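# Fit the loose gear onto the gearbox's empty pin

## Task

Place the loose gear on the gearbox's free pin so that it meshes with both the central gear and the outer ring and rests flat at the same low height as the two installed gears. It must never drop further than roughly a finger's width, and never from a height above the pin tops. When it is over its pin, open the gripper only after the pin is inside the gear's hole and its teeth line up with the ring's teeth. Then, with the gripper empty, withdraw so the hand is at least 11 cm from the gears.

## Robot and tools

Robot: one six-joint arm with a two-finger gripper. The only camera is cam_wrist (672x504), carried on the hand. A loose object may occasionally get a brief push from outside. Knocking anything off the table counts as failure.

Frame: the scene frame has its origin on the table surface directly under the arm base. +z is up, and +y lies to the left when facing along +x. The base itself may be slightly tilted. The printed hand position can be off, more so at long reach. The gripper's fingers point along its own +x and close along its own y. end_effector_position is the point midway between the finger pads, 3 to 4 cm behind the tips.

execute_actions takes "actions", a list holding one action, one wait, or nothing, plus an optional "pictures" boolean. An empty list moves nothing and returns the state with images. An action is {"rows": [...], "steps": n}, where n is 1 to 15 (default 15) and each step lasts 1/30 s. One row is used per step, and the last row repeats if there are fewer rows than steps. An action must be at least 5 steps long. A wait is {"steps": n}, up to 300, and counts from the previous result. A refused call sends nothing to the robot.

Each row is a single list of 7 numbers, all in [-1, 1]. The first six are joint offsets in this order: waist, shoulder, elbow, wrist pitch, wrist yaw, wrist roll. They are not absolute poses. They are offsets from the joint angles in the latest result that printed them, or from the current angles if none has yet, and also in any second or later call within the same reply. They are never offsets from the previous row. The scale is: 1.0 = 0.9615 rad for waist, shoulder and elbow, 1.713 rad for wrist pitch, 1.767 rad for wrist yaw, 1.728 rad for wrist roll. A row of all zeros is not a pause; it drives the arm back to the reference angles. The seventh number is the gripper opening, and it is absolute. +1 means fully open (pad gap 0.088 m). Empty fingers touch at about -0.80, and values below that down to -1 close no further. A full close takes at least about 0.5 s.

Joint ranges (rad): waist -3.054 to 3.054, shoulder 0.000 to 3.142, elbow 0.000 to 2.356, wrist pitch -1.571 to 1.571, wrist yaw -1.571 to 1.571, wrist roll -3.142 to 3.142. The true ends may differ by up to 0.010 rad. A request more than 0.010 rad beyond an end is refused. Otherwise the joint is clipped at its real end, and the result may say "joint sent to its limit". Not seeing that line does not prove there is room left.

Motion limits: each joint target stays within a fixed lead of the measured angle, 0.211 rad (waist/shoulder/elbow), 0.213 (wrist pitch), 0.267 (wrist yaw), 0.228 (wrist roll). If the targets would put the hand more than 70 mm from where it is, all of them are scaled back. Large moves therefore need several calls. Friction may stop a joint short, especially at long reach, and tiny turns may not happen at all, so check the Joint positions after each move. The arm keeps heading to the last row's target between calls until it nearly stops. The result is produced 5 steps before an action ends, and those last steps run afterward.

Result lines: end_effector_position (m), end_effector_quat_wxyz, and linear/angular velocities in the scene frame. Joint positions and Joint velocities list the six joints (rad, rad/s), then the pad gap (m, m/s). grip_measured is the measured opening on the command scale. To hold something, command an opening well below grip_measured; a lower value squeezes harder, up to about 34 N per pad. Snapping shut fast can press too hard or pop the fingers open. The readings may be off by about 1 mm throughout. "joint command not followed" means the clearance check changed or blocked targets; mounting blocks and posts count as part of the arm. HELD marks steps on which your row was not sent, in whole or in part. Joint torques are total drive outputs with per-unit offset, scale and noise; they are not clean contact forces.

Faults to avoid: if contact torque reaches a joint's load limit (waist 17.8, shoulder 22, elbow 22, wrist pitch 5.8, wrist yaw 5.78, wrist roll 5.42 N m, counting the held object's weight), the arm halts for 10 s and drops the rest of the call. Holding loads heats the motors. MOTOR HOT appears from 50 °C. At 95 °C the arm is held until it cools, reported as OVER-TEMPERATURE FAULT. If it has not cooled within 30 to 60 s, power cuts out and the arm goes limp. Avoid drops, slips, slams and hard pushes, and move smoothly with modest effort.

zoom_image: {"camera": "cam_wrist", "region": [x0, y0, x1, y1]} gives an enlarged crop of the newest cam_wrist image. Pixel coordinates start at (0,0) at the top left, and the region can be at most 504x504.

show_instructions: no arguments. It returns the scene's reference images (manual pages) and moves nothing.

The goal must be met and must stay met. Replying without any tool call also ends the run.

Suggested order: look, then grasp the loose gear gently. Lift it clear, carry it above the empty pin, and lower it in small steps with the pin centred. Rotate the wrist roll so its teeth mesh with the sun gear and the ring. Release only once it is seated low, open the fingers, then rise and back off beyond 11 cm before finishing.

Each tool is called after "Call:" as name(argument=value, ...), one argument or row to a line, values as JSON.

Reference images:

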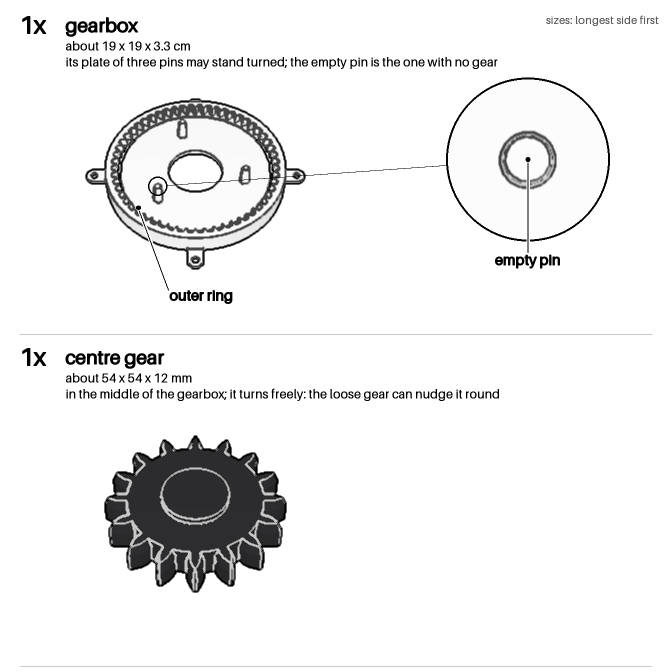

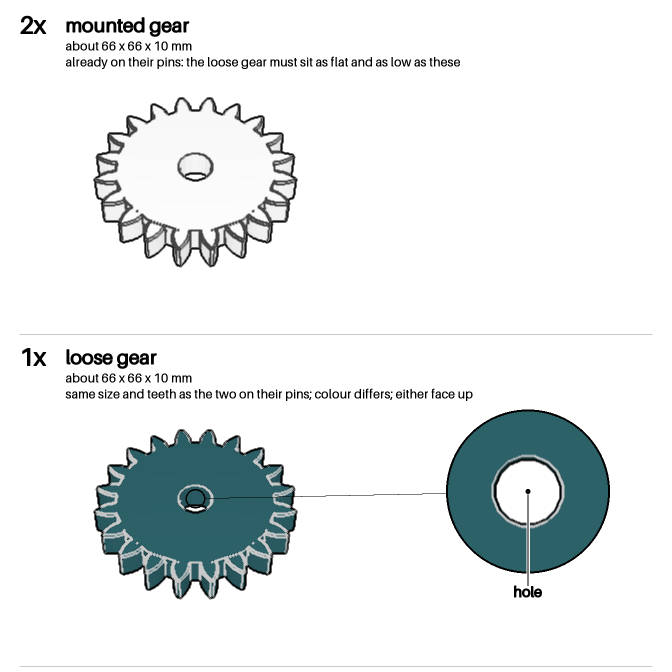

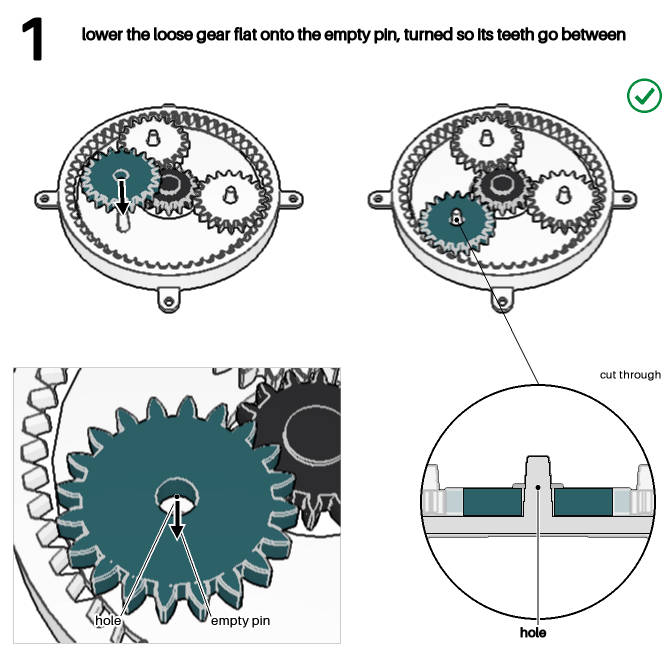

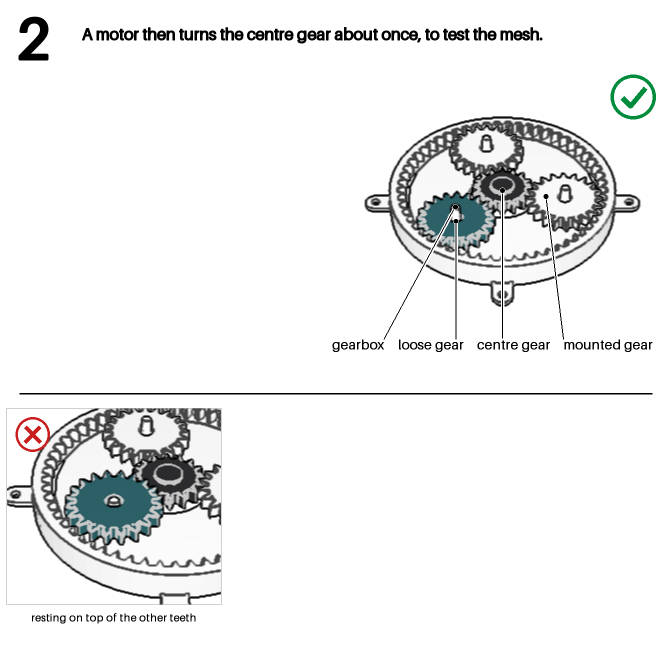

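## Session

Call:
execute_actions(
  actions=[],
)

Scene clock: 0.00 s of 4147.00 s.
end_effector_position=(+0.3161, +0.0644, +0.4122) grip_measured=+0.851 end_effector_quat_wxyz=(+0.997, -0.018, -0.003, +0.076) end_effector_velocity=(+0.000, +0.002, -0.001) end_effector_angular_velocity=(-0.008, +0.007, +0.019)
Joint positions: [-0.022  0.865  0.64   0.238 -0.024  0.03   0.081]
Joint velocities: [-0.002  0.002  0.002 -0.007 -0.022 -0.007 -0.   ]
Joint torques (N m, as the arm reports them, + toward a larger angle): no reading
Motor temperatures (°C, as the motors report them): [25 26 26 26 25 23]
Heat: hottest shoulder 26 °C (+0.0 °C/min).

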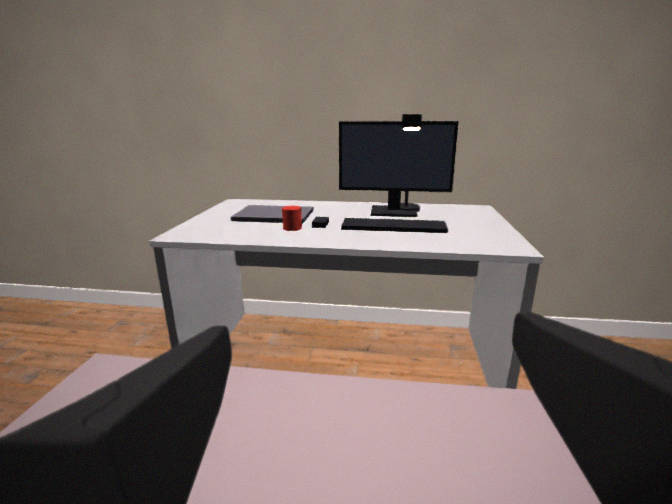

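Call:
execute_actions(
  actions=[
    {"rows":[[0,0.2,0,-0.6,0,0,1]]},
  ],
)

Call:
execute_actions(
  actions=[
    {"steps":25},
  ],
  pictures=true,
)

Scene clock: 0.60 s of 4147.00 s.
end_effector_position=(+0.2918, +0.0499, +0.2408) grip_measured=+1.000 end_effector_quat_wxyz=(+0.924, -0.036, +0.377, +0.052) end_effector_velocity=(-0.286, -0.057, -0.295) end_effector_angular_velocity=(-0.240, +1.878, -0.121)
Joint positions: [-0.022  1.051  0.644 -0.361 -0.024  0.03   0.088]
Joint velocities: [-0.007 -0.002 -0.002 -1.897 -0.007 -0.007  0.   ]
Joint torques (N m, as the arm reports them, + toward a larger angle): [-0.28 -2.76  7.01  1.24  0.04  0.04]
Motor temperatures (°C, as the motors report them): [25 26 26 26 25 23]
Heat: hottest shoulder 26 °C (+0.0 °C/min).
Steps of this call (steps 1 to 8: nothing new was sent; steps 9 to 18: the first 10 steps of this action). Readings (joint positions):
9: [-0.022 0.887 0.643 0.208 -0.024 0.030]
10: [-0.022 0.913 0.653 0.165 -0.024 0.030]
12: [-0.022 0.980 0.656 0.040 -0.024 0.030]
16: [-0.022 1.050 0.644 -0.234 -0.024 0.030]
18: the state above

Scene clock: 1.43 s of 4147.00 s.
end_effector_position=(+0.2155, +0.0368, +0.1899) grip_measured=+1.000 end_effector_quat_wxyz=(+0.824, -0.044, +0.564, +0.035) end_effector_velocity=(-0.002, +0.000, -0.001) end_effector_angular_velocity=(+0.008, +0.008, -0.007)
Joint positions: [-0.022  1.052  0.643 -0.787 -0.024  0.03   0.088]
Joint velocities: [-0.002 -0.002 -0.002 -0.007 -0.007  0.007  0.   ]
Joint torques (N m, as the arm reports them, + toward a larger angle): [-0.22 -2.26  6.39  0.78  0.05  0.04]
Motor temperatures (°C, as the motors report them): [25 26 26 26 25 23]
Heat: hottest shoulder 26 °C (+0.0 °C/min).
Kept back: nothing.
Steps of this call (steps 1 to 5: the last 5 steps of your previous action; steps 6 to 25: the robot went on to your last target). Readings (joint positions):
1: [-0.022 1.051 0.643 -0.425 -0.024 0.030]
2: [-0.022 1.051 0.643 -0.492 -0.024 0.030]
4: [-0.022 1.052 0.644 -0.627 -0.024 0.030]
8: [-0.022 1.052 0.643 -0.754 -0.024 0.030]
25: the state above

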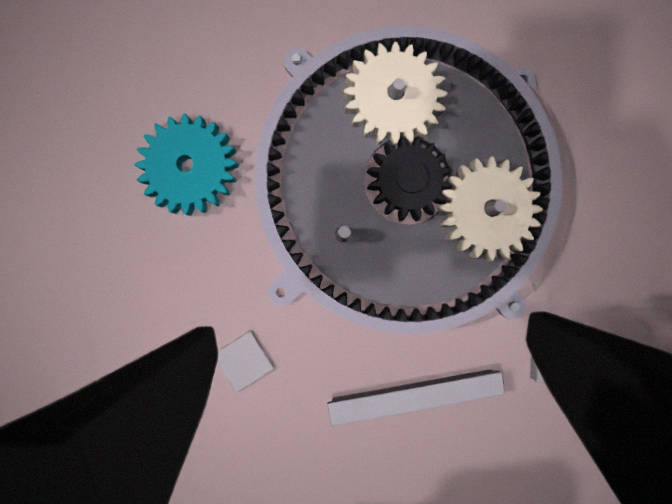

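Call:
execute_actions(
  actions=[
    {"rows":[[0.05,0.1,0.1,0,0,0.1,1],[0.1,0.2,0.2,0,0,0.2,1],[0.1,0.3,0.25,0,0,0.3,1],[0.15,0.4,0.3,0,0,0.4,1],[0.2,0.5,0.4,0,0,0.5,1],[0.306,0.865,0.56,-0.033,-0.023,0.83,1]]},
  ],
)

Call:
execute_actions(
  actions=[
    {"steps":30},
  ],
  pictures=true,
)

Scene clock: 2.60 s of 4147.00 s.
end_effector_position=(+0.3045, +0.1468, +0.1982) grip_measured=+1.000 end_effector_quat_wxyz=(+0.772, +0.147, +0.616, -0.051) end_effector_velocity=(+0.145, +0.184, -0.269) end_effector_angular_velocity=(+0.199, +1.034, -1.724)
Joint positions: [ 0.256  1.598  1.137 -0.822 -0.06   0.705  0.088]
Joint velocities: [ 0.364  1.653  0.872 -0.066 -0.037  2.117  0.   ]
Joint torques (N m, as the arm reports them, + toward a larger angle): [-1.67 -2.55  4.36 -0.4   0.06  0.16]
Motor temperatures (°C, as the motors report them): [25 26 26 26 25 23]
Heat: hottest shoulder 26 °C (+0.0 °C/min).
Steps of this call (steps 1 to 15: the robot went on to your last target; steps 16 to 25: nothing new was sent; steps 26 to 35: the first 10 steps of this action). Readings (joint positions):
26: [-0.015 1.069 0.658 -0.798 -0.024 0.075]
27: [0.006 1.111 0.696 -0.805 -0.023 0.145]
29: [0.053 1.237 0.805 -0.787 -0.022 0.287]
33: [0.213 1.484 1.055 -0.820 -0.051 0.565]
35: the state above

Scene clock: 3.60 s of 4147.00 s.
end_effector_position=(+0.2984, +0.1441, +0.1197) grip_measured=+1.000 end_effector_quat_wxyz=(+0.613, +0.351, +0.614, -0.353) end_effector_velocity=(+0.001, +0.001, +0.000) end_effector_angular_velocity=(+0.010, -0.004, -0.009)
Joint positions: [ 0.27   1.879  1.175 -0.844 -0.061  1.46   0.088]
Joint velocities: [-0.002 -0.002 -0.002  0.007 -0.007  0.007  0.   ]
Joint torques (N m, as the arm reports them, + toward a larger angle): [-0.31 -6.69  6.31  0.29 -0.08  0.15]
Motor temperatures (°C, as the motors report them): [25 26 26 26 25 23]
Heat: hottest shoulder 26 °C (+0.0 °C/min).
Kept back: nothing.
Steps of this call (steps 1 to 5: the last 5 steps of your previous action; steps 6 to 30: the robot went on to your last target). Readings (joint positions):
1: [0.265 1.653 1.158 -0.825 -0.060 0.775]
2: [0.269 1.709 1.169 -0.829 -0.061 0.845]
4: [0.270 1.807 1.174 -0.837 -0.061 0.985]
8: [0.270 1.879 1.171 -0.845 -0.061 1.267]
30: the state above

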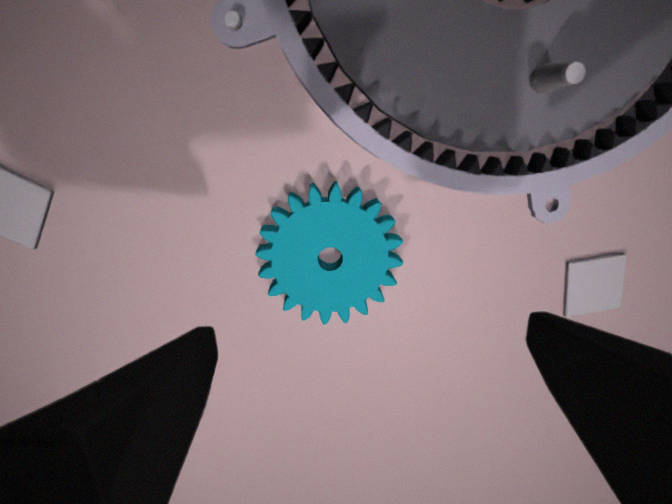

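Call:
execute_actions(
  actions=[
    {"rows":[[0.005,0.025,-0.005,0.016,0,0,1],[0.009,0.05,-0.009,0.033,0,0,1],[0.014,0.075,-0.014,0.05,0,0,1],[0.018,0.1,-0.019,0.066,0,0,1],[0.023,0.125,-0.023,0.082,0,0,1],[0.029,0.147,-0.026,0.099,0,0,1]]},
  ],
)

Call:
execute_actions(
  actions=[
    {"steps":6},
  ],
  pictures=true,
)

Scene clock: 4.27 s of 4147.00 s.
end_effector_position=(+0.3076, +0.1550, +0.0754) grip_measured=+1.000 end_effector_quat_wxyz=(+0.618, +0.345, +0.618, -0.343) end_effector_velocity=(-0.029, -0.009, -0.069) end_effector_angular_velocity=(-0.047, +0.117, +0.037)
Joint positions: [ 0.295  2.006  1.158 -0.692 -0.061  1.46   0.088]
Joint velocities: [ 0.022  0.149 -0.1    0.125 -0.007 -0.022  0.   ]
Joint torques (N m, as the arm reports them, + toward a larger angle): [-0.57 -7.26  4.73  0.76  0.07  0.02]
Motor temperatures (°C, as the motors report them): [25 26 26 26 25 23]
Heat: hottest shoulder 26 °C (+0.0 °C/min).
Steps of this call (steps 1 to 10: the robot went on to your last target; steps 11 to 20: the first 10 steps of this action). Readings (joint positions):
11: [0.270 1.880 1.175 -0.841 -0.061 1.460]
12: [0.271 1.885 1.175 -0.828 -0.061 1.460]
14: [0.275 1.910 1.175 -0.780 -0.061 1.460]
18: [0.292 1.988 1.166 -0.700 -0.061 1.460]
20: the state above

Scene clock: 4.47 s of 4147.00 s.
end_effector_position=(+0.3091, +0.1557, +0.0737) grip_measured=+1.000 end_effector_quat_wxyz=(+0.620, +0.347, +0.616, -0.340) end_effector_velocity=(-0.001, +0.002, +0.001) end_effector_angular_velocity=(+0.005, +0.005, +0.010)
Joint positions: [ 0.296  2.009  1.155 -0.677 -0.061  1.46   0.088]
Joint velocities: [ 0.002 -0.002  0.002 -0.007 -0.007 -0.007  0.   ]
Joint torques (N m, as the arm reports them, + toward a larger angle): [-0.4  -6.56  4.29  0.45  0.05  0.01]
Motor temperatures (°C, as the motors report them): [25 26 26 26 25 23]
Heat: hottest shoulder 26 °C (+0.0 °C/min).
Kept back: nothing.
Steps of this call (steps 1 to 5: the last 5 steps of your previous action; step 6: the robot went on to your last target). Readings (joint positions):
1: [0.296 2.009 1.155 -0.688 -0.061 1.460]
2: [0.296 2.009 1.155 -0.684 -0.061 1.460]
4: [0.296 2.009 1.155 -0.678 -0.061 1.460]
6: the state above

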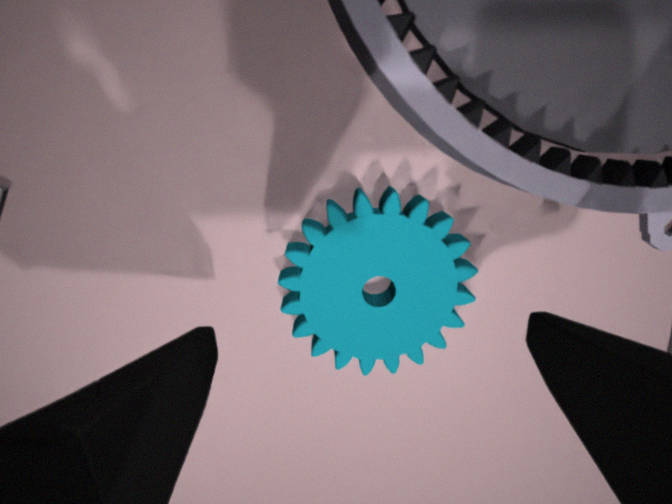

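Call:
execute_actions(
  actions=[
    {"rows":[[0.002,0.02,-0.013,0.012,0,0,1],[0.004,0.035,-0.024,0.024,0,0,1],[0.005,0.048,-0.033,0.036,0,0,1],[0.006,0.06,-0.042,0.047,0,0,1],[0.007,0.071,-0.05,0.058,0,0,1]]},
  ],
)

Call:
execute_actions(
  actions=[
    {"steps":5},
  ],
  pictures=true,
)

Scene clock: 5.07 s of 4147.00 s.
end_effector_position=(+0.3054, +0.1538, +0.0477) grip_measured=+1.000 end_effector_quat_wxyz=(+0.619, +0.343, +0.619, -0.341) end_effector_velocity=(-0.013, -0.008, -0.023) end_effector_angular_velocity=(-0.011, +0.040, -0.012)
Joint positions: [ 0.3    2.066  1.115 -0.588 -0.061  1.46   0.088]
Joint velocities: [-0.002  0.042 -0.051  0.051 -0.007  0.007  0.   ]
Joint torques (N m, as the arm reports them, + toward a larger angle): [-0.36 -6.72  3.95  0.67  0.08  0.04]
Motor temperatures (°C, as the motors report them): [25 26 26 26 25 23]
Heat: hottest shoulder 26 °C (+0.0 °C/min).
Steps of this call (steps 1 to 8: the robot went on to your last target; steps 9 to 18: the first 10 steps of this action). Readings (joint positions):
9: [0.296 2.010 1.155 -0.673 -0.061 1.460]
10: [0.296 2.012 1.153 -0.662 -0.061 1.460]
12: [0.297 2.024 1.145 -0.631 -0.061 1.460]
16: [0.300 2.059 1.121 -0.593 -0.061 1.460]
18: the state above

Scene clock: 5.23 s of 4147.00 s.
end_effector_position=(+0.3065, +0.1543, +0.0473) grip_measured=+1.000 end_effector_quat_wxyz=(+0.620, +0.345, +0.617, -0.339) end_effector_velocity=(-0.004, -0.004, +0.000) end_effector_angular_velocity=(-0.003, +0.022, -0.001)
Joint positions: [ 0.3    2.067  1.114 -0.58  -0.061  1.46   0.088]
Joint velocities: [-0.007 -0.002 -0.002 -0.022 -0.007 -0.007  0.   ]
Joint torques (N m, as the arm reports them, + toward a larger angle): [-0.31 -6.47  3.68  0.43  0.08  0.03]
Motor temperatures (°C, as the motors report them): [25 26 26 26 25 23]
Heat: hottest shoulder 26 °C (+0.0 °C/min).
Kept back: nothing.
Steps of this call (steps 1 to 5: the last 5 steps of your previous action). Readings (joint positions):
1: [0.300 2.067 1.114 -0.586 -0.061 1.460]
2: [0.300 2.067 1.114 -0.583 -0.061 1.460]
4: [0.300 2.067 1.114 -0.580 -0.061 1.460]
5: the state above

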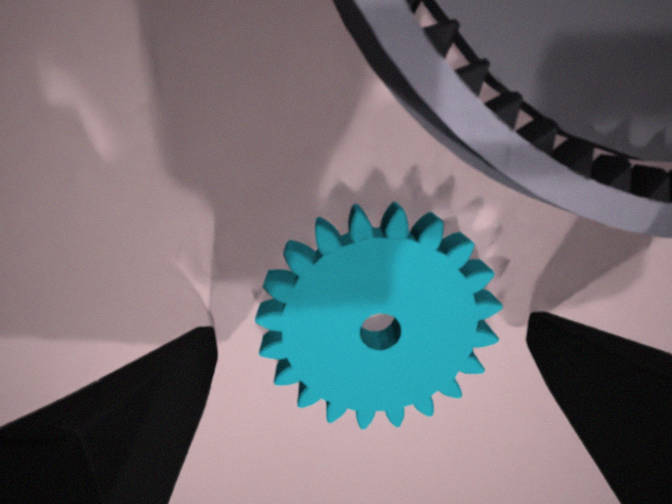

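Call:
execute_actions(
  actions=[
    {"rows":[[0.002,0.016,-0.015,0.007,0,0,0.9],[0.002,0.016,-0.015,0.007,0,0,0.85],[0.002,0.016,-0.015,0.007,0,0,0.8],[0.002,0.016,-0.015,0.007,0,0,0.75],[0.002,0.016,-0.015,0.007,0,0,0.7],[0.002,0.016,-0.015,0.007,0,0,0.64]]},
  ],
  pictures=true,
)

Scene clock: 5.77 s of 4147.00 s.
end_effector_position=(+0.3070, +0.1545, +0.0466) grip_measured=+0.662 end_effector_quat_wxyz=(+0.621, +0.346, +0.616, -0.338) end_effector_velocity=(-0.001, -0.003, +0.000) end_effector_angular_velocity=(-0.010, +0.003, +0.019)
Joint positions: [ 0.3    2.067  1.11  -0.571 -0.061  1.46   0.071]
Joint velocities: [-0.002 -0.002 -0.002 -0.007  0.007 -0.022 -0.013]
Joint torques (N m, as the arm reports them, + toward a larger angle): [-0.36 -6.1   3.25  0.52  0.07  0.02]
Motor temperatures (°C, as the motors report them): [25 27 26 26 25 23]
Heat: hottest shoulder 27 °C (+10.4 °C/min).
Steps of this call (steps 1 to 6: the robot went on to your last target; steps 7 to 16: the first 10 steps of this action). Readings (joint positions):
7: [0.300 2.067 1.113 -0.578 -0.061 1.460]
8: [0.300 2.067 1.112 -0.576 -0.061 1.460]
10: [0.300 2.067 1.111 -0.573 -0.061 1.460]
14: [0.300 2.067 1.110 -0.571 -0.061 1.460]
16: the state above

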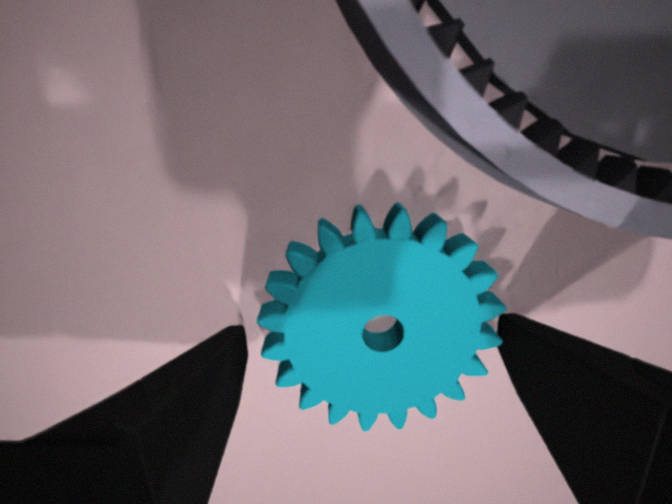

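Call:
execute_actions(
  actions=[
    {"rows":[[0,0.025,-0.008,0,0,0,0.66]],"steps":12},
  ],
  pictures=true,
)

Scene clock: 6.17 s of 4147.00 s.
end_effector_position=(+0.3060, +0.1539, +0.0445) grip_measured=+0.659 end_effector_quat_wxyz=(+0.620, +0.344, +0.618, -0.340) end_effector_velocity=(-0.003, -0.004, +0.002) end_effector_angular_velocity=(-0.014, +0.012, +0.004)
Joint positions: [ 0.3    2.073  1.11  -0.571 -0.061  1.46   0.071]
Joint velocities: [-0.002 -0.007 -0.002 -0.022  0.007 -0.007  0.   ]
Joint torques (N m, as the arm reports them, + toward a larger angle): [-0.59 -5.84  3.58  0.31  0.05  0.04]
Motor temperatures (°C, as the motors report them): [25 27 26 26 25 23]
Heat: hottest shoulder 27 °C (+9.7 °C/min).
Steps of this call (steps 1 to 5: the last 5 steps of your previous action; steps 6 to 12: the first 7 steps of this action). Readings (joint positions):
6: [0.300 2.068 1.110 -0.571 -0.061 1.460]
7: [0.300 2.070 1.110 -0.571 -0.061 1.460]
9: [0.300 2.073 1.110 -0.571 -0.061 1.460]
12: the state above

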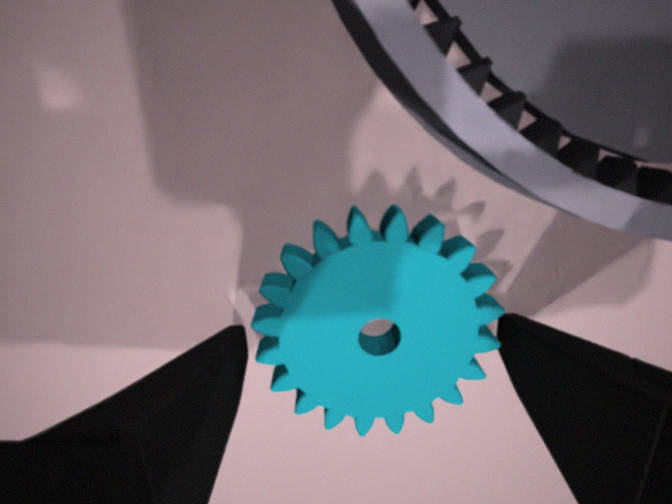

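Call:
execute_actions(
  actions=[
    {"rows":[[0,0.028,-0.008,0,0,0,0.66],[0,0.028,-0.008,0,0,0,0.66],[0,0.028,-0.008,0,0,0,0.64],[0,0.028,-0.008,0,0,0,0.62],[0,0.028,-0.008,0,0,0,0.6],[0,0.028,-0.008,0,0,0,0.57],[0,0.028,-0.008,0,0,0,0.54],[0,0.028,-0.008,0,0,0,0.51],[0,0.028,-0.008,0,0,0,0.48],[0,0.028,-0.008,0,0,0,0.45],[0,0.028,-0.008,0,0,0,0.4],[0,0.028,-0.008,0,0,0,0.35],[0,0.028,-0.008,0,0,0,0.3]]},
  ],
)

Call:
execute_actions(
  actions=[
    {"steps":9},
  ],
  pictures=true,
)

Scene clock: 6.67 s of 4147.00 s.
end_effector_position=(+0.3066, +0.1543, +0.0435) grip_measured=+0.536 end_effector_quat_wxyz=(+0.620, +0.345, +0.617, -0.339) end_effector_velocity=(-0.003, +0.001, +0.000) end_effector_angular_velocity=(+0.003, +0.010, +0.009)
Joint positions: [ 0.3    2.076  1.11  -0.565 -0.061  1.46   0.065]
Joint velocities: [ 0.002 -0.002 -0.002 -0.007 -0.007 -0.007 -0.003]
Joint torques (N m, as the arm reports them, + toward a larger angle): [-0.59 -5.26  3.51 -0.18  0.12  0.04]
Motor temperatures (°C, as the motors report them): [25 27 26 26 25 23]
Heat: hottest shoulder 27 °C (+9.0 °C/min).
Steps of this call (steps 1 to 5: the last 5 steps of your previous action; steps 6 to 15: the first 10 steps of this action). Readings (joint positions):
6: [0.300 2.074 1.110 -0.571 -0.061 1.460]
7: [0.300 2.075 1.110 -0.572 -0.061 1.460]
9: [0.300 2.075 1.110 -0.571 -0.061 1.460]
13: [0.300 2.076 1.110 -0.566 -0.061 1.460]
15: the state above

Scene clock: 6.97 s of 4147.00 s.
end_effector_position=(+0.3066, +0.1542, +0.0434) grip_measured=+0.536 end_effector_quat_wxyz=(+0.620, +0.345, +0.617, -0.339) end_effector_velocity=(+0.001, +0.001, +0.000) end_effector_angular_velocity=(+0.010, -0.004, +0.005)
Joint positions: [ 0.3    2.077  1.11  -0.565 -0.061  1.46   0.065]
Joint velocities: [-0.002 -0.002 -0.002  0.007 -0.007 -0.007 -0.   ]
Joint torques (N m, as the arm reports them, + toward a larger angle): [-0.6  -5.22  3.55 -0.18  0.12  0.02]
Motor temperatures (°C, as the motors report them): [25 27 26 26 25 23]
Heat: hottest shoulder 27 °C (+8.6 °C/min).
Kept back: nothing.
Steps of this call (steps 1 to 5: the last 5 steps of your previous action; steps 6 to 9: the robot went on to your last target). Readings (joint positions):
1: [0.300 2.076 1.110 -0.565 -0.061 1.460]
2: [0.300 2.076 1.110 -0.565 -0.061 1.460]
4: [0.300 2.077 1.110 -0.565 -0.061 1.460]
8: [0.300 2.077 1.110 -0.565 -0.061 1.460]
9: the state above

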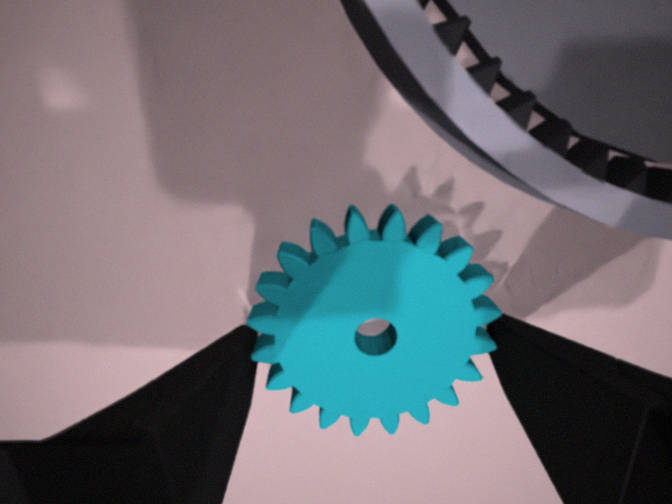

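Call:
zoom_image(
  camera="cam_wrist",
  region=[200,260,550,440],
)

Region (200, 260, 550, 440) of cam_wrist's 672x504 image, scaled by 1.440, with more detail than that image has; it fills the top 259 rows of this view, and the rest is white.

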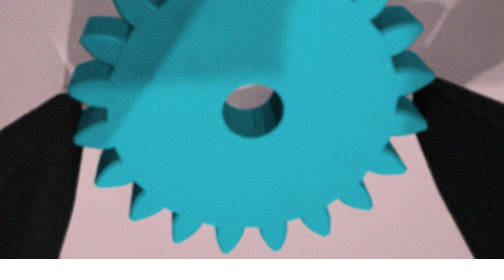

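Call:
execute_actions(
  actions=[
    {"rows":[[0,-0.012,0,0,0,0,0.66],[0,-0.012,0,0,0,0,0.66],[0,-0.012,0,0,0,0,0.66],[0,-0.012,0,0,0,0,0.66],[0,-0.012,0,0,0,0,0.66],[-0.018,-0.012,0,0,0,0,0.66]]},
  ],
)

Call:
execute_actions(
  actions=[
    {"steps":5},
  ],
  pictures=true,
)

Scene clock: 7.63 s of 4147.00 s.
end_effector_position=(+0.3077, +0.1520, +0.0446) grip_measured=+0.652 end_effector_quat_wxyz=(+0.617, +0.349, +0.617, -0.340) end_effector_velocity=(+0.016, -0.028, +0.001) end_effector_angular_velocity=(-0.039, -0.042, -0.063)
Joint positions: [ 0.29   2.074  1.11  -0.568 -0.067  1.459  0.071]
Joint velocities: [-0.071 -0.002 -0.007  0.022  0.051 -0.007  0.005]
Joint torques (N m, as the arm reports them, + toward a larger angle): [-0.84 -8.64  4.55  0.46  0.26  0.07]
Motor temperatures (°C, as the motors report them): [25 27 26 26 25 23]
Heat: hottest shoulder 27 °C (+7.9 °C/min).
Steps of this call (steps 1 to 10: the robot went on to your last target; steps 11 to 20: the first 10 steps of this action). Readings (joint positions):
11: [0.300 2.076 1.110 -0.565 -0.061 1.460]
12: [0.300 2.075 1.110 -0.565 -0.061 1.460]
14: [0.300 2.074 1.110 -0.569 -0.061 1.460]
18: [0.294 2.074 1.110 -0.571 -0.068 1.460]
20: the state above

Scene clock: 7.80 s of 4147.00 s.
end_effector_position=(+0.3087, +0.1502, +0.0447) grip_measured=+0.659 end_effector_quat_wxyz=(+0.617, +0.351, +0.616, -0.342) end_effector_velocity=(-0.002, -0.001, +0.000) end_effector_angular_velocity=(+0.004, +0.009, +0.005)
Joint positions: [ 0.285  2.074  1.11  -0.568 -0.066  1.459  0.071]
Joint velocities: [-0.002 -0.002 -0.002 -0.007 -0.007 -0.007  0.   ]
Joint torques (N m, as the arm reports them, + toward a larger angle): [-0.82 -8.67  4.5   0.48  0.24  0.07]
Motor temperatures (°C, as the motors report them): [25 27 26 26 25 23]
Heat: hottest shoulder 27 °C (+7.7 °C/min).
Kept back: nothing.
Steps of this call (steps 1 to 5: the last 5 steps of your previous action). Readings (joint positions):
1: [0.288 2.074 1.110 -0.568 -0.066 1.459]
2: [0.287 2.074 1.110 -0.568 -0.066 1.459]
4: [0.285 2.074 1.110 -0.568 -0.066 1.459]
5: the state above

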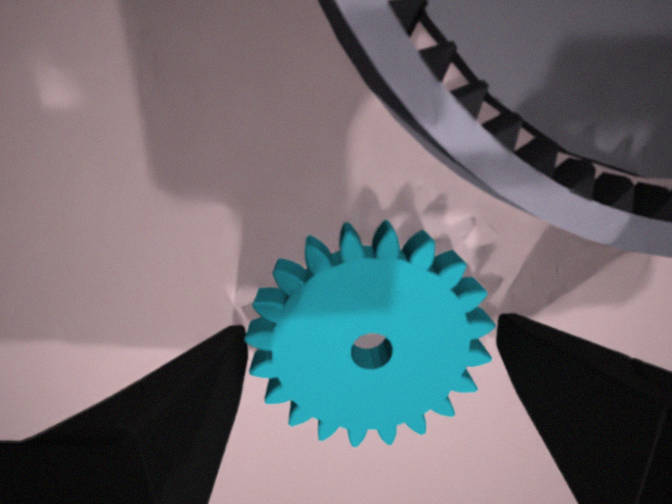

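Call:
execute_actions(
  actions=[
    {"rows":[[0,-0.012,0,0.004,0.004,0,0.64],[0,-0.012,0,0.004,0.004,0,0.61],[0,-0.012,0,0.004,0.004,0,0.58],[0,-0.012,0,0.004,0.004,0,0.55],[0,-0.012,0,0.004,0.004,0,0.52],[0,-0.012,0,0.004,0.004,0,0.49],[0,-0.012,0,0.004,0.004,0,0.45],[0,-0.012,0,0.004,0.004,0,0.4],[0,-0.012,0,0.004,0.004,0,0.35],[0,-0.012,0,0.004,0.004,0,0.28]]},
  ],
)

Call:
execute_actions(
  actions=[
    {"steps":6},
  ],
  pictures=true,
)

Scene clock: 8.37 s of 4147.00 s.
end_effector_position=(+0.3096, +0.1503, +0.0447) grip_measured=+0.540 end_effector_quat_wxyz=(+0.619, +0.351, +0.614, -0.341) end_effector_velocity=(-0.004, -0.004, +0.000) end_effector_angular_velocity=(-0.003, +0.022, +0.013)
Joint positions: [ 0.285  2.074  1.11  -0.564 -0.063  1.459  0.065]
Joint velocities: [-0.007 -0.002 -0.002 -0.022 -0.007 -0.022  0.   ]
Joint torques (N m, as the arm reports them, + toward a larger angle): [-0.56 -8.95  4.55  0.54  0.27  0.03]
Motor temperatures (°C, as the motors report them): [25 27 26 26 25 23]
Heat: hottest shoulder 27 °C (+7.2 °C/min).
Steps of this call (steps 1 to 7: the robot went on to your last target; steps 8 to 17: the first 10 steps of this action). Readings (joint positions):
8: [0.285 2.074 1.110 -0.567 -0.065 1.459]
9: [0.285 2.074 1.110 -0.566 -0.064 1.459]
11: [0.285 2.074 1.110 -0.564 -0.064 1.459]
15: [0.285 2.074 1.110 -0.564 -0.063 1.459]
17: the state above

Scene clock: 8.57 s of 4147.00 s.
end_effector_position=(+0.3096, +0.1503, +0.0447) grip_measured=+0.540 end_effector_quat_wxyz=(+0.619, +0.351, +0.614, -0.341) end_effector_velocity=(-0.000, -0.002, +0.002) end_effector_angular_velocity=(-0.008, -0.001, -0.010)
Joint positions: [ 0.285  2.074  1.11  -0.564 -0.063  1.459  0.065]
Joint velocities: [-0.002 -0.007 -0.002 -0.007  0.007  0.007  0.   ]
Joint torques (N m, as the arm reports them, + toward a larger angle): [-0.62 -8.95  4.56  0.55  0.26  0.03]
Motor temperatures (°C, as the motors report them): [25 27 26 26 25 23]
Heat: hottest shoulder 27 °C (+7.0 °C/min).
Kept back: nothing.
Steps of this call (steps 1 to 5: the last 5 steps of your previous action; step 6: the robot went on to your last target). Readings (joint positions):
1: [0.285 2.074 1.110 -0.564 -0.063 1.459]
2: [0.285 2.074 1.110 -0.564 -0.063 1.459]
4: [0.285 2.074 1.110 -0.564 -0.063 1.459]
6: the state above

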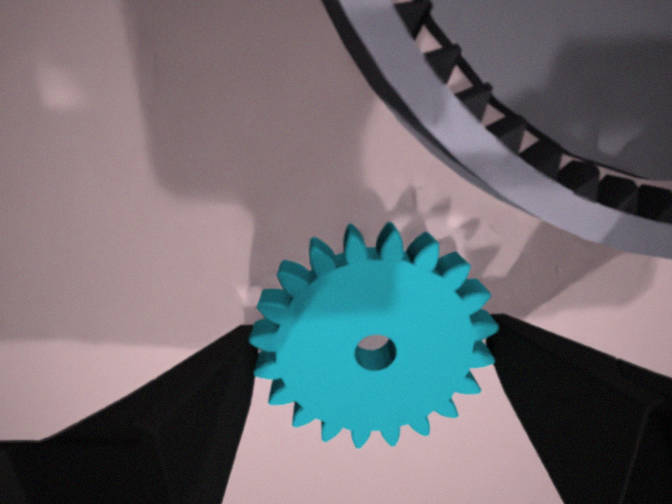

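Call:
execute_actions(
  actions=[
    {"rows":[[0,-0.03,0.01,-0.005,0,0,0.25],[0,-0.05,0.02,-0.015,0,0,0.25],[0,-0.07,0.03,-0.03,0,0,0.25],[0,-0.09,0.035,-0.045,0,0,0.25],[0,-0.11,0.04,-0.06,0,0,0.25],[0,-0.13,0.04,-0.075,0,0,0.25],[0,-0.16,0.04,-0.09,0,0,0.25],[0,-0.19,0.03,-0.1,0,-0.03,0.25],[0,-0.22,0.01,-0.1,0,-0.06,0.25],[0,-0.25,-0.02,-0.1,0,-0.1,0.25],[-0.03,-0.28,-0.06,-0.1,0,-0.14,0.25],[-0.07,-0.31,-0.11,-0.09,0,-0.18,0.25],[-0.13,-0.33,-0.16,-0.075,0,-0.23,0.25],[-0.2,-0.33,-0.21,-0.06,0,-0.28,0.25],[-0.318,-0.33,-0.26,-0.046,-0.002,-0.335,0.25]]},
  ],
)

Call:
execute_actions(
  actions=[
    {"steps":18},
  ],
  pictures=true,
)

Scene clock: 9.30 s of 4147.00 s.
end_effector_position=(+0.3056, +0.1521, +0.1009) grip_measured=+0.540 end_effector_quat_wxyz=(+0.641, +0.337, +0.619, -0.305) end_effector_velocity=(-0.022, +0.004, +0.217) end_effector_angular_velocity=(+0.157, -0.489, +1.323)
Joint positions: [ 0.285  1.906  1.127 -0.71  -0.063  1.38   0.065]
Joint velocities: [-0.002 -0.857 -0.242 -0.11  -0.007 -1.297 -0.   ]
Joint torques (N m, as the arm reports them, + toward a larger angle): [-0.56 -8.49  3.09 -0.14  0.07 -0.07]
Motor temperatures (°C, as the motors report them): [25 27 27 26 25 23]
Heat: hottest shoulder 27 °C (+6.5 °C/min).
Steps of this call (steps 1 to 12: the robot went on to your last target; steps 13 to 22: the first 10 steps of this action). Readings (joint positions):
13: [0.285 2.071 1.110 -0.564 -0.063 1.459]
14: [0.285 2.066 1.110 -0.569 -0.063 1.459]
16: [0.285 2.043 1.116 -0.601 -0.063 1.459]
20: [0.285 1.961 1.133 -0.683 -0.063 1.447]
22: the state above

Scene clock: 9.90 s of 4147.00 s.
end_effector_position=(+0.2735, +0.0440, +0.0920) grip_measured=+0.540 end_effector_quat_wxyz=(+0.664, +0.263, +0.651, -0.258) end_effector_velocity=(-0.002, +0.000, +0.000) end_effector_angular_velocity=(+0.006, +0.008, +0.019)
Joint positions: [-0.02   1.767  0.869 -0.645 -0.062  0.885  0.065]
Joint velocities: [-0.002 -0.002 -0.002 -0.007 -0.007 -0.022  0.   ]
Joint torques (N m, as the arm reports them, + toward a larger angle): [-0.56 -7.15  3.71  0.56 -0.1  -0.08]
Motor temperatures (°C, as the motors report them): [25 27 27 26 25 23]
Heat: hottest shoulder 27 °C (+6.1 °C/min).
Kept back: nothing.
Steps of this call (steps 1 to 5: the last 5 steps of your previous action; steps 6 to 18: the robot went on to your last target). Readings (joint positions):
1: [0.282 1.876 1.113 -0.712 -0.063 1.330]
2: [0.273 1.844 1.091 -0.713 -0.064 1.274]
4: [0.216 1.790 1.021 -0.697 -0.068 1.138]
8: [0.012 1.770 0.898 -0.662 -0.059 0.944]
18: the state above

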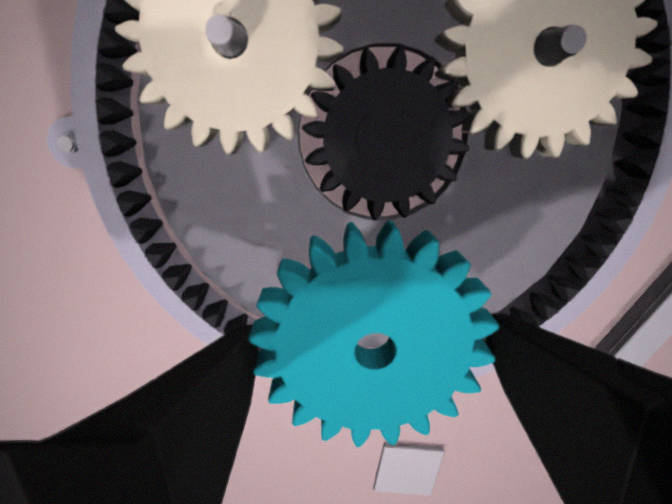

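Call:
execute_actions(
  actions=[
    {"rows":[[0,0,-0.025,0.011,0,0,0.25],[0,0,-0.035,0.017,0,0,0.25],[0,0,-0.045,0.022,0,0,0.25]],"steps":12},
  ],
)

Call:
execute_actions(
  actions=[
    {"steps":5},
  ],
  pictures=true,
)

Call:
zoom_image(
  camera="cam_wrist",
  region=[260,130,500,390],
)

Call:
zoom_image(
  camera="cam_wrist",
  region=[150,0,402,200],
)

Call:
zoom_image(
  camera="cam_wrist",
  region=[380,0,632,200],
)

Scene clock: 10.60 s of 4147.00 s.
end_effector_position=(+0.2682, +0.0429, +0.0858) grip_measured=+0.540 end_effector_quat_wxyz=(+0.663, +0.262, +0.652, -0.258) end_effector_velocity=(-0.010, -0.001, -0.010) end_effector_angular_velocity=(+0.022, +0.005, -0.014)
Joint positions: [-0.02   1.767  0.837 -0.615 -0.062  0.884  0.065]
Joint velocities: [-0.007 -0.002 -0.056  0.051 -0.022  0.007  0.   ]
Joint torques (N m, as the arm reports them, + toward a larger angle): [-0.52 -5.82  3.89  0.67  0.06  0.06]
Motor temperatures (°C, as the motors report them): [25 28 27 26 25 23]
Heat: hottest shoulder 28 °C (+11.3 °C/min).
Steps of this call (steps 1 to 14: the robot went on to your last target; steps 15 to 21: the first 7 steps of this action). Readings (joint positions):
15: [-0.020 1.767 0.866 -0.640 -0.062 0.884]
16: [-0.020 1.767 0.862 -0.632 -0.062 0.884]
18: [-0.020 1.767 0.849 -0.620 -0.062 0.884]
21: the state above

Scene clock: 10.77 s of 4147.00 s.
end_effector_position=(+0.2686, +0.0430, +0.0856) grip_measured=+0.540 end_effector_quat_wxyz=(+0.664, +0.263, +0.651, -0.258) end_effector_velocity=(-0.003, +0.002, +0.000) end_effector_angular_velocity=(+0.021, +0.010, +0.005)
Joint positions: [-0.02   1.767  0.835 -0.61  -0.062  0.884  0.065]
Joint velocities: [-0.002 -0.002 -0.002 -0.007 -0.022 -0.007  0.   ]
Joint torques (N m, as the arm reports them, + toward a larger angle): [-0.49 -5.89  3.52  0.55  0.06  0.07]
Motor temperatures (°C, as the motors report them): [25 28 27 26 25 23]
Heat: hottest shoulder 28 °C (+11.1 °C/min).
Kept back: nothing.
Steps of this call (steps 1 to 5: the last 5 steps of your previous action). Readings (joint positions):
1: [-0.020 1.767 0.836 -0.613 -0.062 0.884]
2: [-0.020 1.767 0.835 -0.612 -0.062 0.884]
4: [-0.020 1.767 0.835 -0.610 -0.062 0.884]
5: the state above

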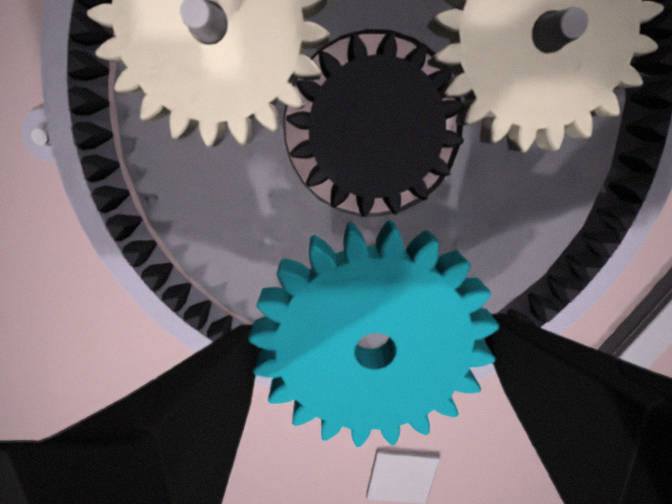

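Region (260, 130, 500, 390) of cam_wrist's 672x504 image, scaled by 1.938, with more detail than that image has; it fills the left 465 columns of this view, and the rest is white.

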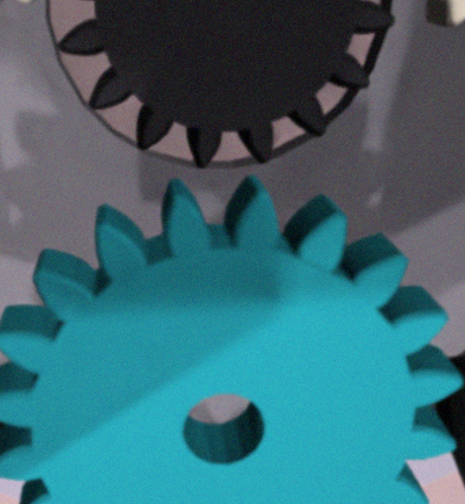

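Region (150, 0, 402, 200) of cam_wrist's 672x504 image, scaled by 2.000, with more detail than that image has; it fills the top 400 rows of this view, and the rest is white.

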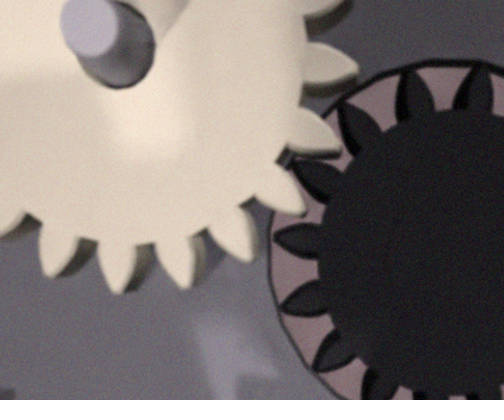

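Region (380, 0, 632, 200) of cam_wrist's 672x504 image, scaled by 2.000, with more detail than that image has; it fills the top 400 rows of this view, and the rest is white.

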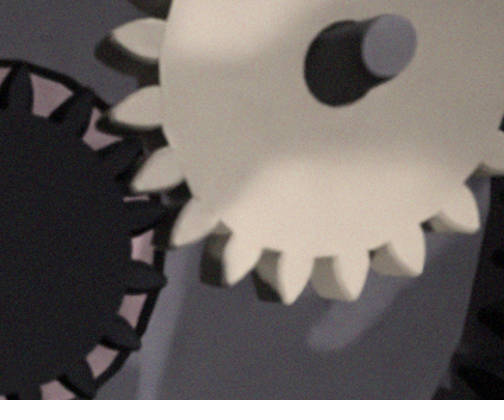

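Call:
execute_actions(
  actions=[
    {"rows":[[0.005,0.02,-0.016,0.01,0,0,0.25],[0.005,0.027,-0.022,0.018,0,0,0.25],[0.005,0.034,-0.029,0.025,0,0,0.25]],"steps":12},
  ],
)

Call:
execute_actions(
  actions=[
    {"steps":5},
  ],
  pictures=true,
)

Call:
zoom_image(
  camera="cam_wrist",
  region=[300,190,460,390],
)

Scene clock: 11.50 s of 4147.00 s.
end_effector_position=(+0.2673, +0.0428, +0.0775) grip_measured=+0.540 end_effector_quat_wxyz=(+0.664, +0.262, +0.651, -0.257) end_effector_velocity=(-0.022, -0.002, -0.024) end_effector_angular_velocity=(+0.012, +0.078, +0.000)
Joint positions: [-0.019  1.787  0.819 -0.575 -0.062  0.884  0.065]
Joint velocities: [-0.002  0.051 -0.061  0.037 -0.022 -0.007 -0.   ]
Joint torques (N m, as the arm reports them, + toward a larger angle): [-0.14 -4.9   3.76  0.69  0.06  0.02]
Motor temperatures (°C, as the motors report them): [25 28 27 26 25 23]
Heat: hottest shoulder 28 °C (+10.4 °C/min).
Steps of this call (steps 1 to 15: the robot went on to your last target; steps 16 to 22: the first 7 steps of this action). Readings (joint positions):
16: [-0.020 1.768 0.834 -0.606 -0.062 0.884]
17: [-0.020 1.770 0.832 -0.599 -0.062 0.884]
19: [-0.019 1.778 0.826 -0.581 -0.062 0.884]
22: the state above

Scene clock: 11.67 s of 4147.00 s.
end_effector_position=(+0.2673, +0.0427, +0.0766) grip_measured=+0.540 end_effector_quat_wxyz=(+0.664, +0.262, +0.651, -0.257) end_effector_velocity=(+0.001, -0.002, +0.000) end_effector_angular_velocity=(-0.006, -0.008, -0.009)
Joint positions: [-0.019  1.789  0.816 -0.57  -0.062  0.884  0.065]
Joint velocities: [-0.002 -0.002 -0.002  0.007  0.007  0.007  0.   ]
Joint torques (N m, as the arm reports them, + toward a larger angle): [-0.21 -4.71  3.55  0.53  0.06  0.03]
Motor temperatures (°C, as the motors report them): [25 28 27 26 25 23]
Heat: hottest shoulder 28 °C (+10.3 °C/min).
Kept back: nothing.
Steps of this call (steps 1 to 5: the last 5 steps of your previous action). Readings (joint positions):
1: [-0.019 1.788 0.817 -0.574 -0.062 0.884]
2: [-0.019 1.789 0.817 -0.573 -0.062 0.884]
4: [-0.019 1.789 0.816 -0.571 -0.062 0.884]
5: the state above

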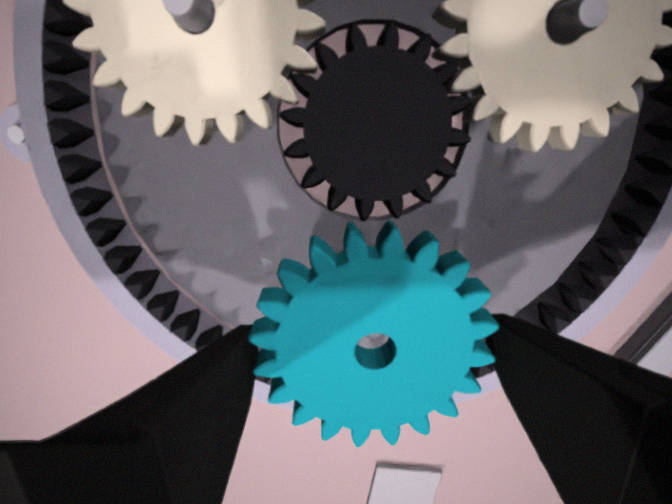

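Region (300, 190, 460, 390) of cam_wrist's 672x504 image, scaled by 2.520, with more detail than that image has; it fills the left 403 columns of this view, and the rest is white.

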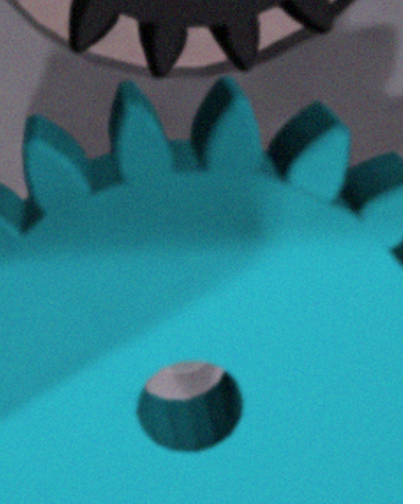

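Call:
execute_actions(
  actions=[
    {"rows":[[0.005,0.015,-0.011,0.004,0,0,0.25],[0.005,0.019,-0.013,0.008,0,0,0.25],[0.005,0.023,-0.015,0.011,0,0,0.25],[0.005,0.027,-0.017,0.015,0,0,0.25],[0.005,0.031,-0.019,0.018,0,0,0.25],[0.005,0.034,-0.021,0.021,0,0,0.25]],"steps":14},
  ],
)

Call:
execute_actions(
  actions=[
    {"steps":5},
  ],
  pictures=true,
)

Call:
zoom_image(
  camera="cam_wrist",
  region=[250,190,510,480],
)

Scene clock: 12.13 s of 4147.00 s.
end_effector_position=(+0.2672, +0.0427, +0.0699) grip_measured=+0.540 end_effector_quat_wxyz=(+0.665, +0.261, +0.651, -0.257) end_effector_velocity=(-0.012, +0.000, -0.014) end_effector_angular_velocity=(+0.016, +0.044, -0.012)
Joint positions: [-0.017  1.808  0.806 -0.541 -0.062  0.884  0.065]
Joint velocities: [-0.002  0.032 -0.032  0.022 -0.022  0.007  0.   ]
Joint torques (N m, as the arm reports them, + toward a larger angle): [-0.21 -4.81  3.43  0.62  0.05  0.02]
Motor temperatures (°C, as the motors report them): [25 28 27 26 25 23]
Heat: hottest shoulder 28 °C (+9.9 °C/min).
Steps of this call (steps 1 to 5: the robot went on to your last target; steps 6 to 14: the first 9 steps of this action). Readings (joint positions):
6: [-0.018 1.789 0.816 -0.569 -0.062 0.884]
7: [-0.018 1.790 0.816 -0.566 -0.062 0.884]
9: [-0.017 1.795 0.814 -0.557 -0.062 0.884]
13: [-0.017 1.807 0.807 -0.542 -0.062 0.884]
14: the state above

Scene clock: 12.30 s of 4147.00 s.
end_effector_position=(+0.2674, +0.0427, +0.0694) grip_measured=+0.540 end_effector_quat_wxyz=(+0.665, +0.261, +0.651, -0.256) end_effector_velocity=(-0.002, +0.000, +0.000) end_effector_angular_velocity=(+0.006, +0.008, +0.005)
Joint positions: [-0.017  1.81   0.805 -0.537 -0.062  0.884  0.065]
Joint velocities: [-0.002 -0.002 -0.002 -0.007 -0.007 -0.007 -0.   ]
Joint torques (N m, as the arm reports them, + toward a larger angle): [-0.23 -4.67  3.33  0.55  0.04  0.02]
Motor temperatures (°C, as the motors report them): [25 28 27 26 25 23]
Heat: hottest shoulder 28 °C (+9.8 °C/min).
Kept back: nothing.
Steps of this call (steps 1 to 5: the last 5 steps of your previous action). Readings (joint positions):
1: [-0.017 1.809 0.806 -0.540 -0.062 0.884]
2: [-0.017 1.810 0.806 -0.539 -0.062 0.884]
4: [-0.017 1.810 0.806 -0.537 -0.062 0.884]
5: the state above

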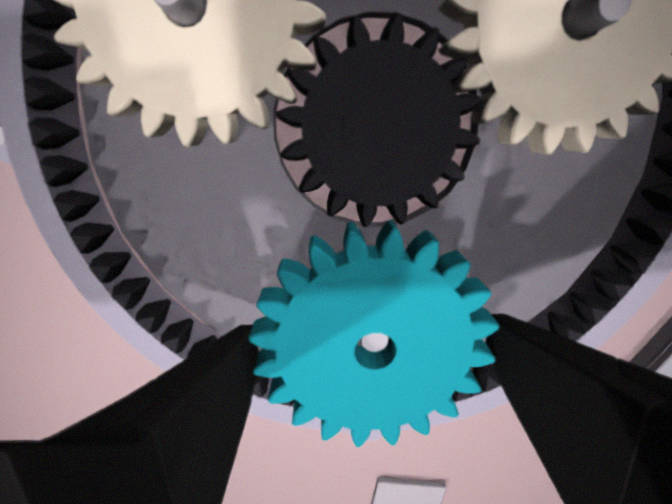

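Region (250, 190, 510, 480) of cam_wrist's 672x504 image, scaled by 1.738, with more detail than that image has; it fills the left 452 columns of this view, and the rest is white.

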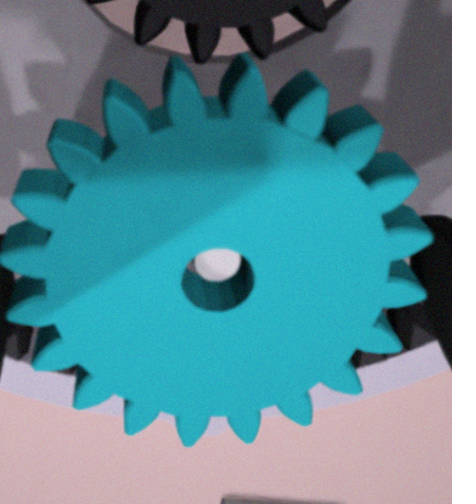

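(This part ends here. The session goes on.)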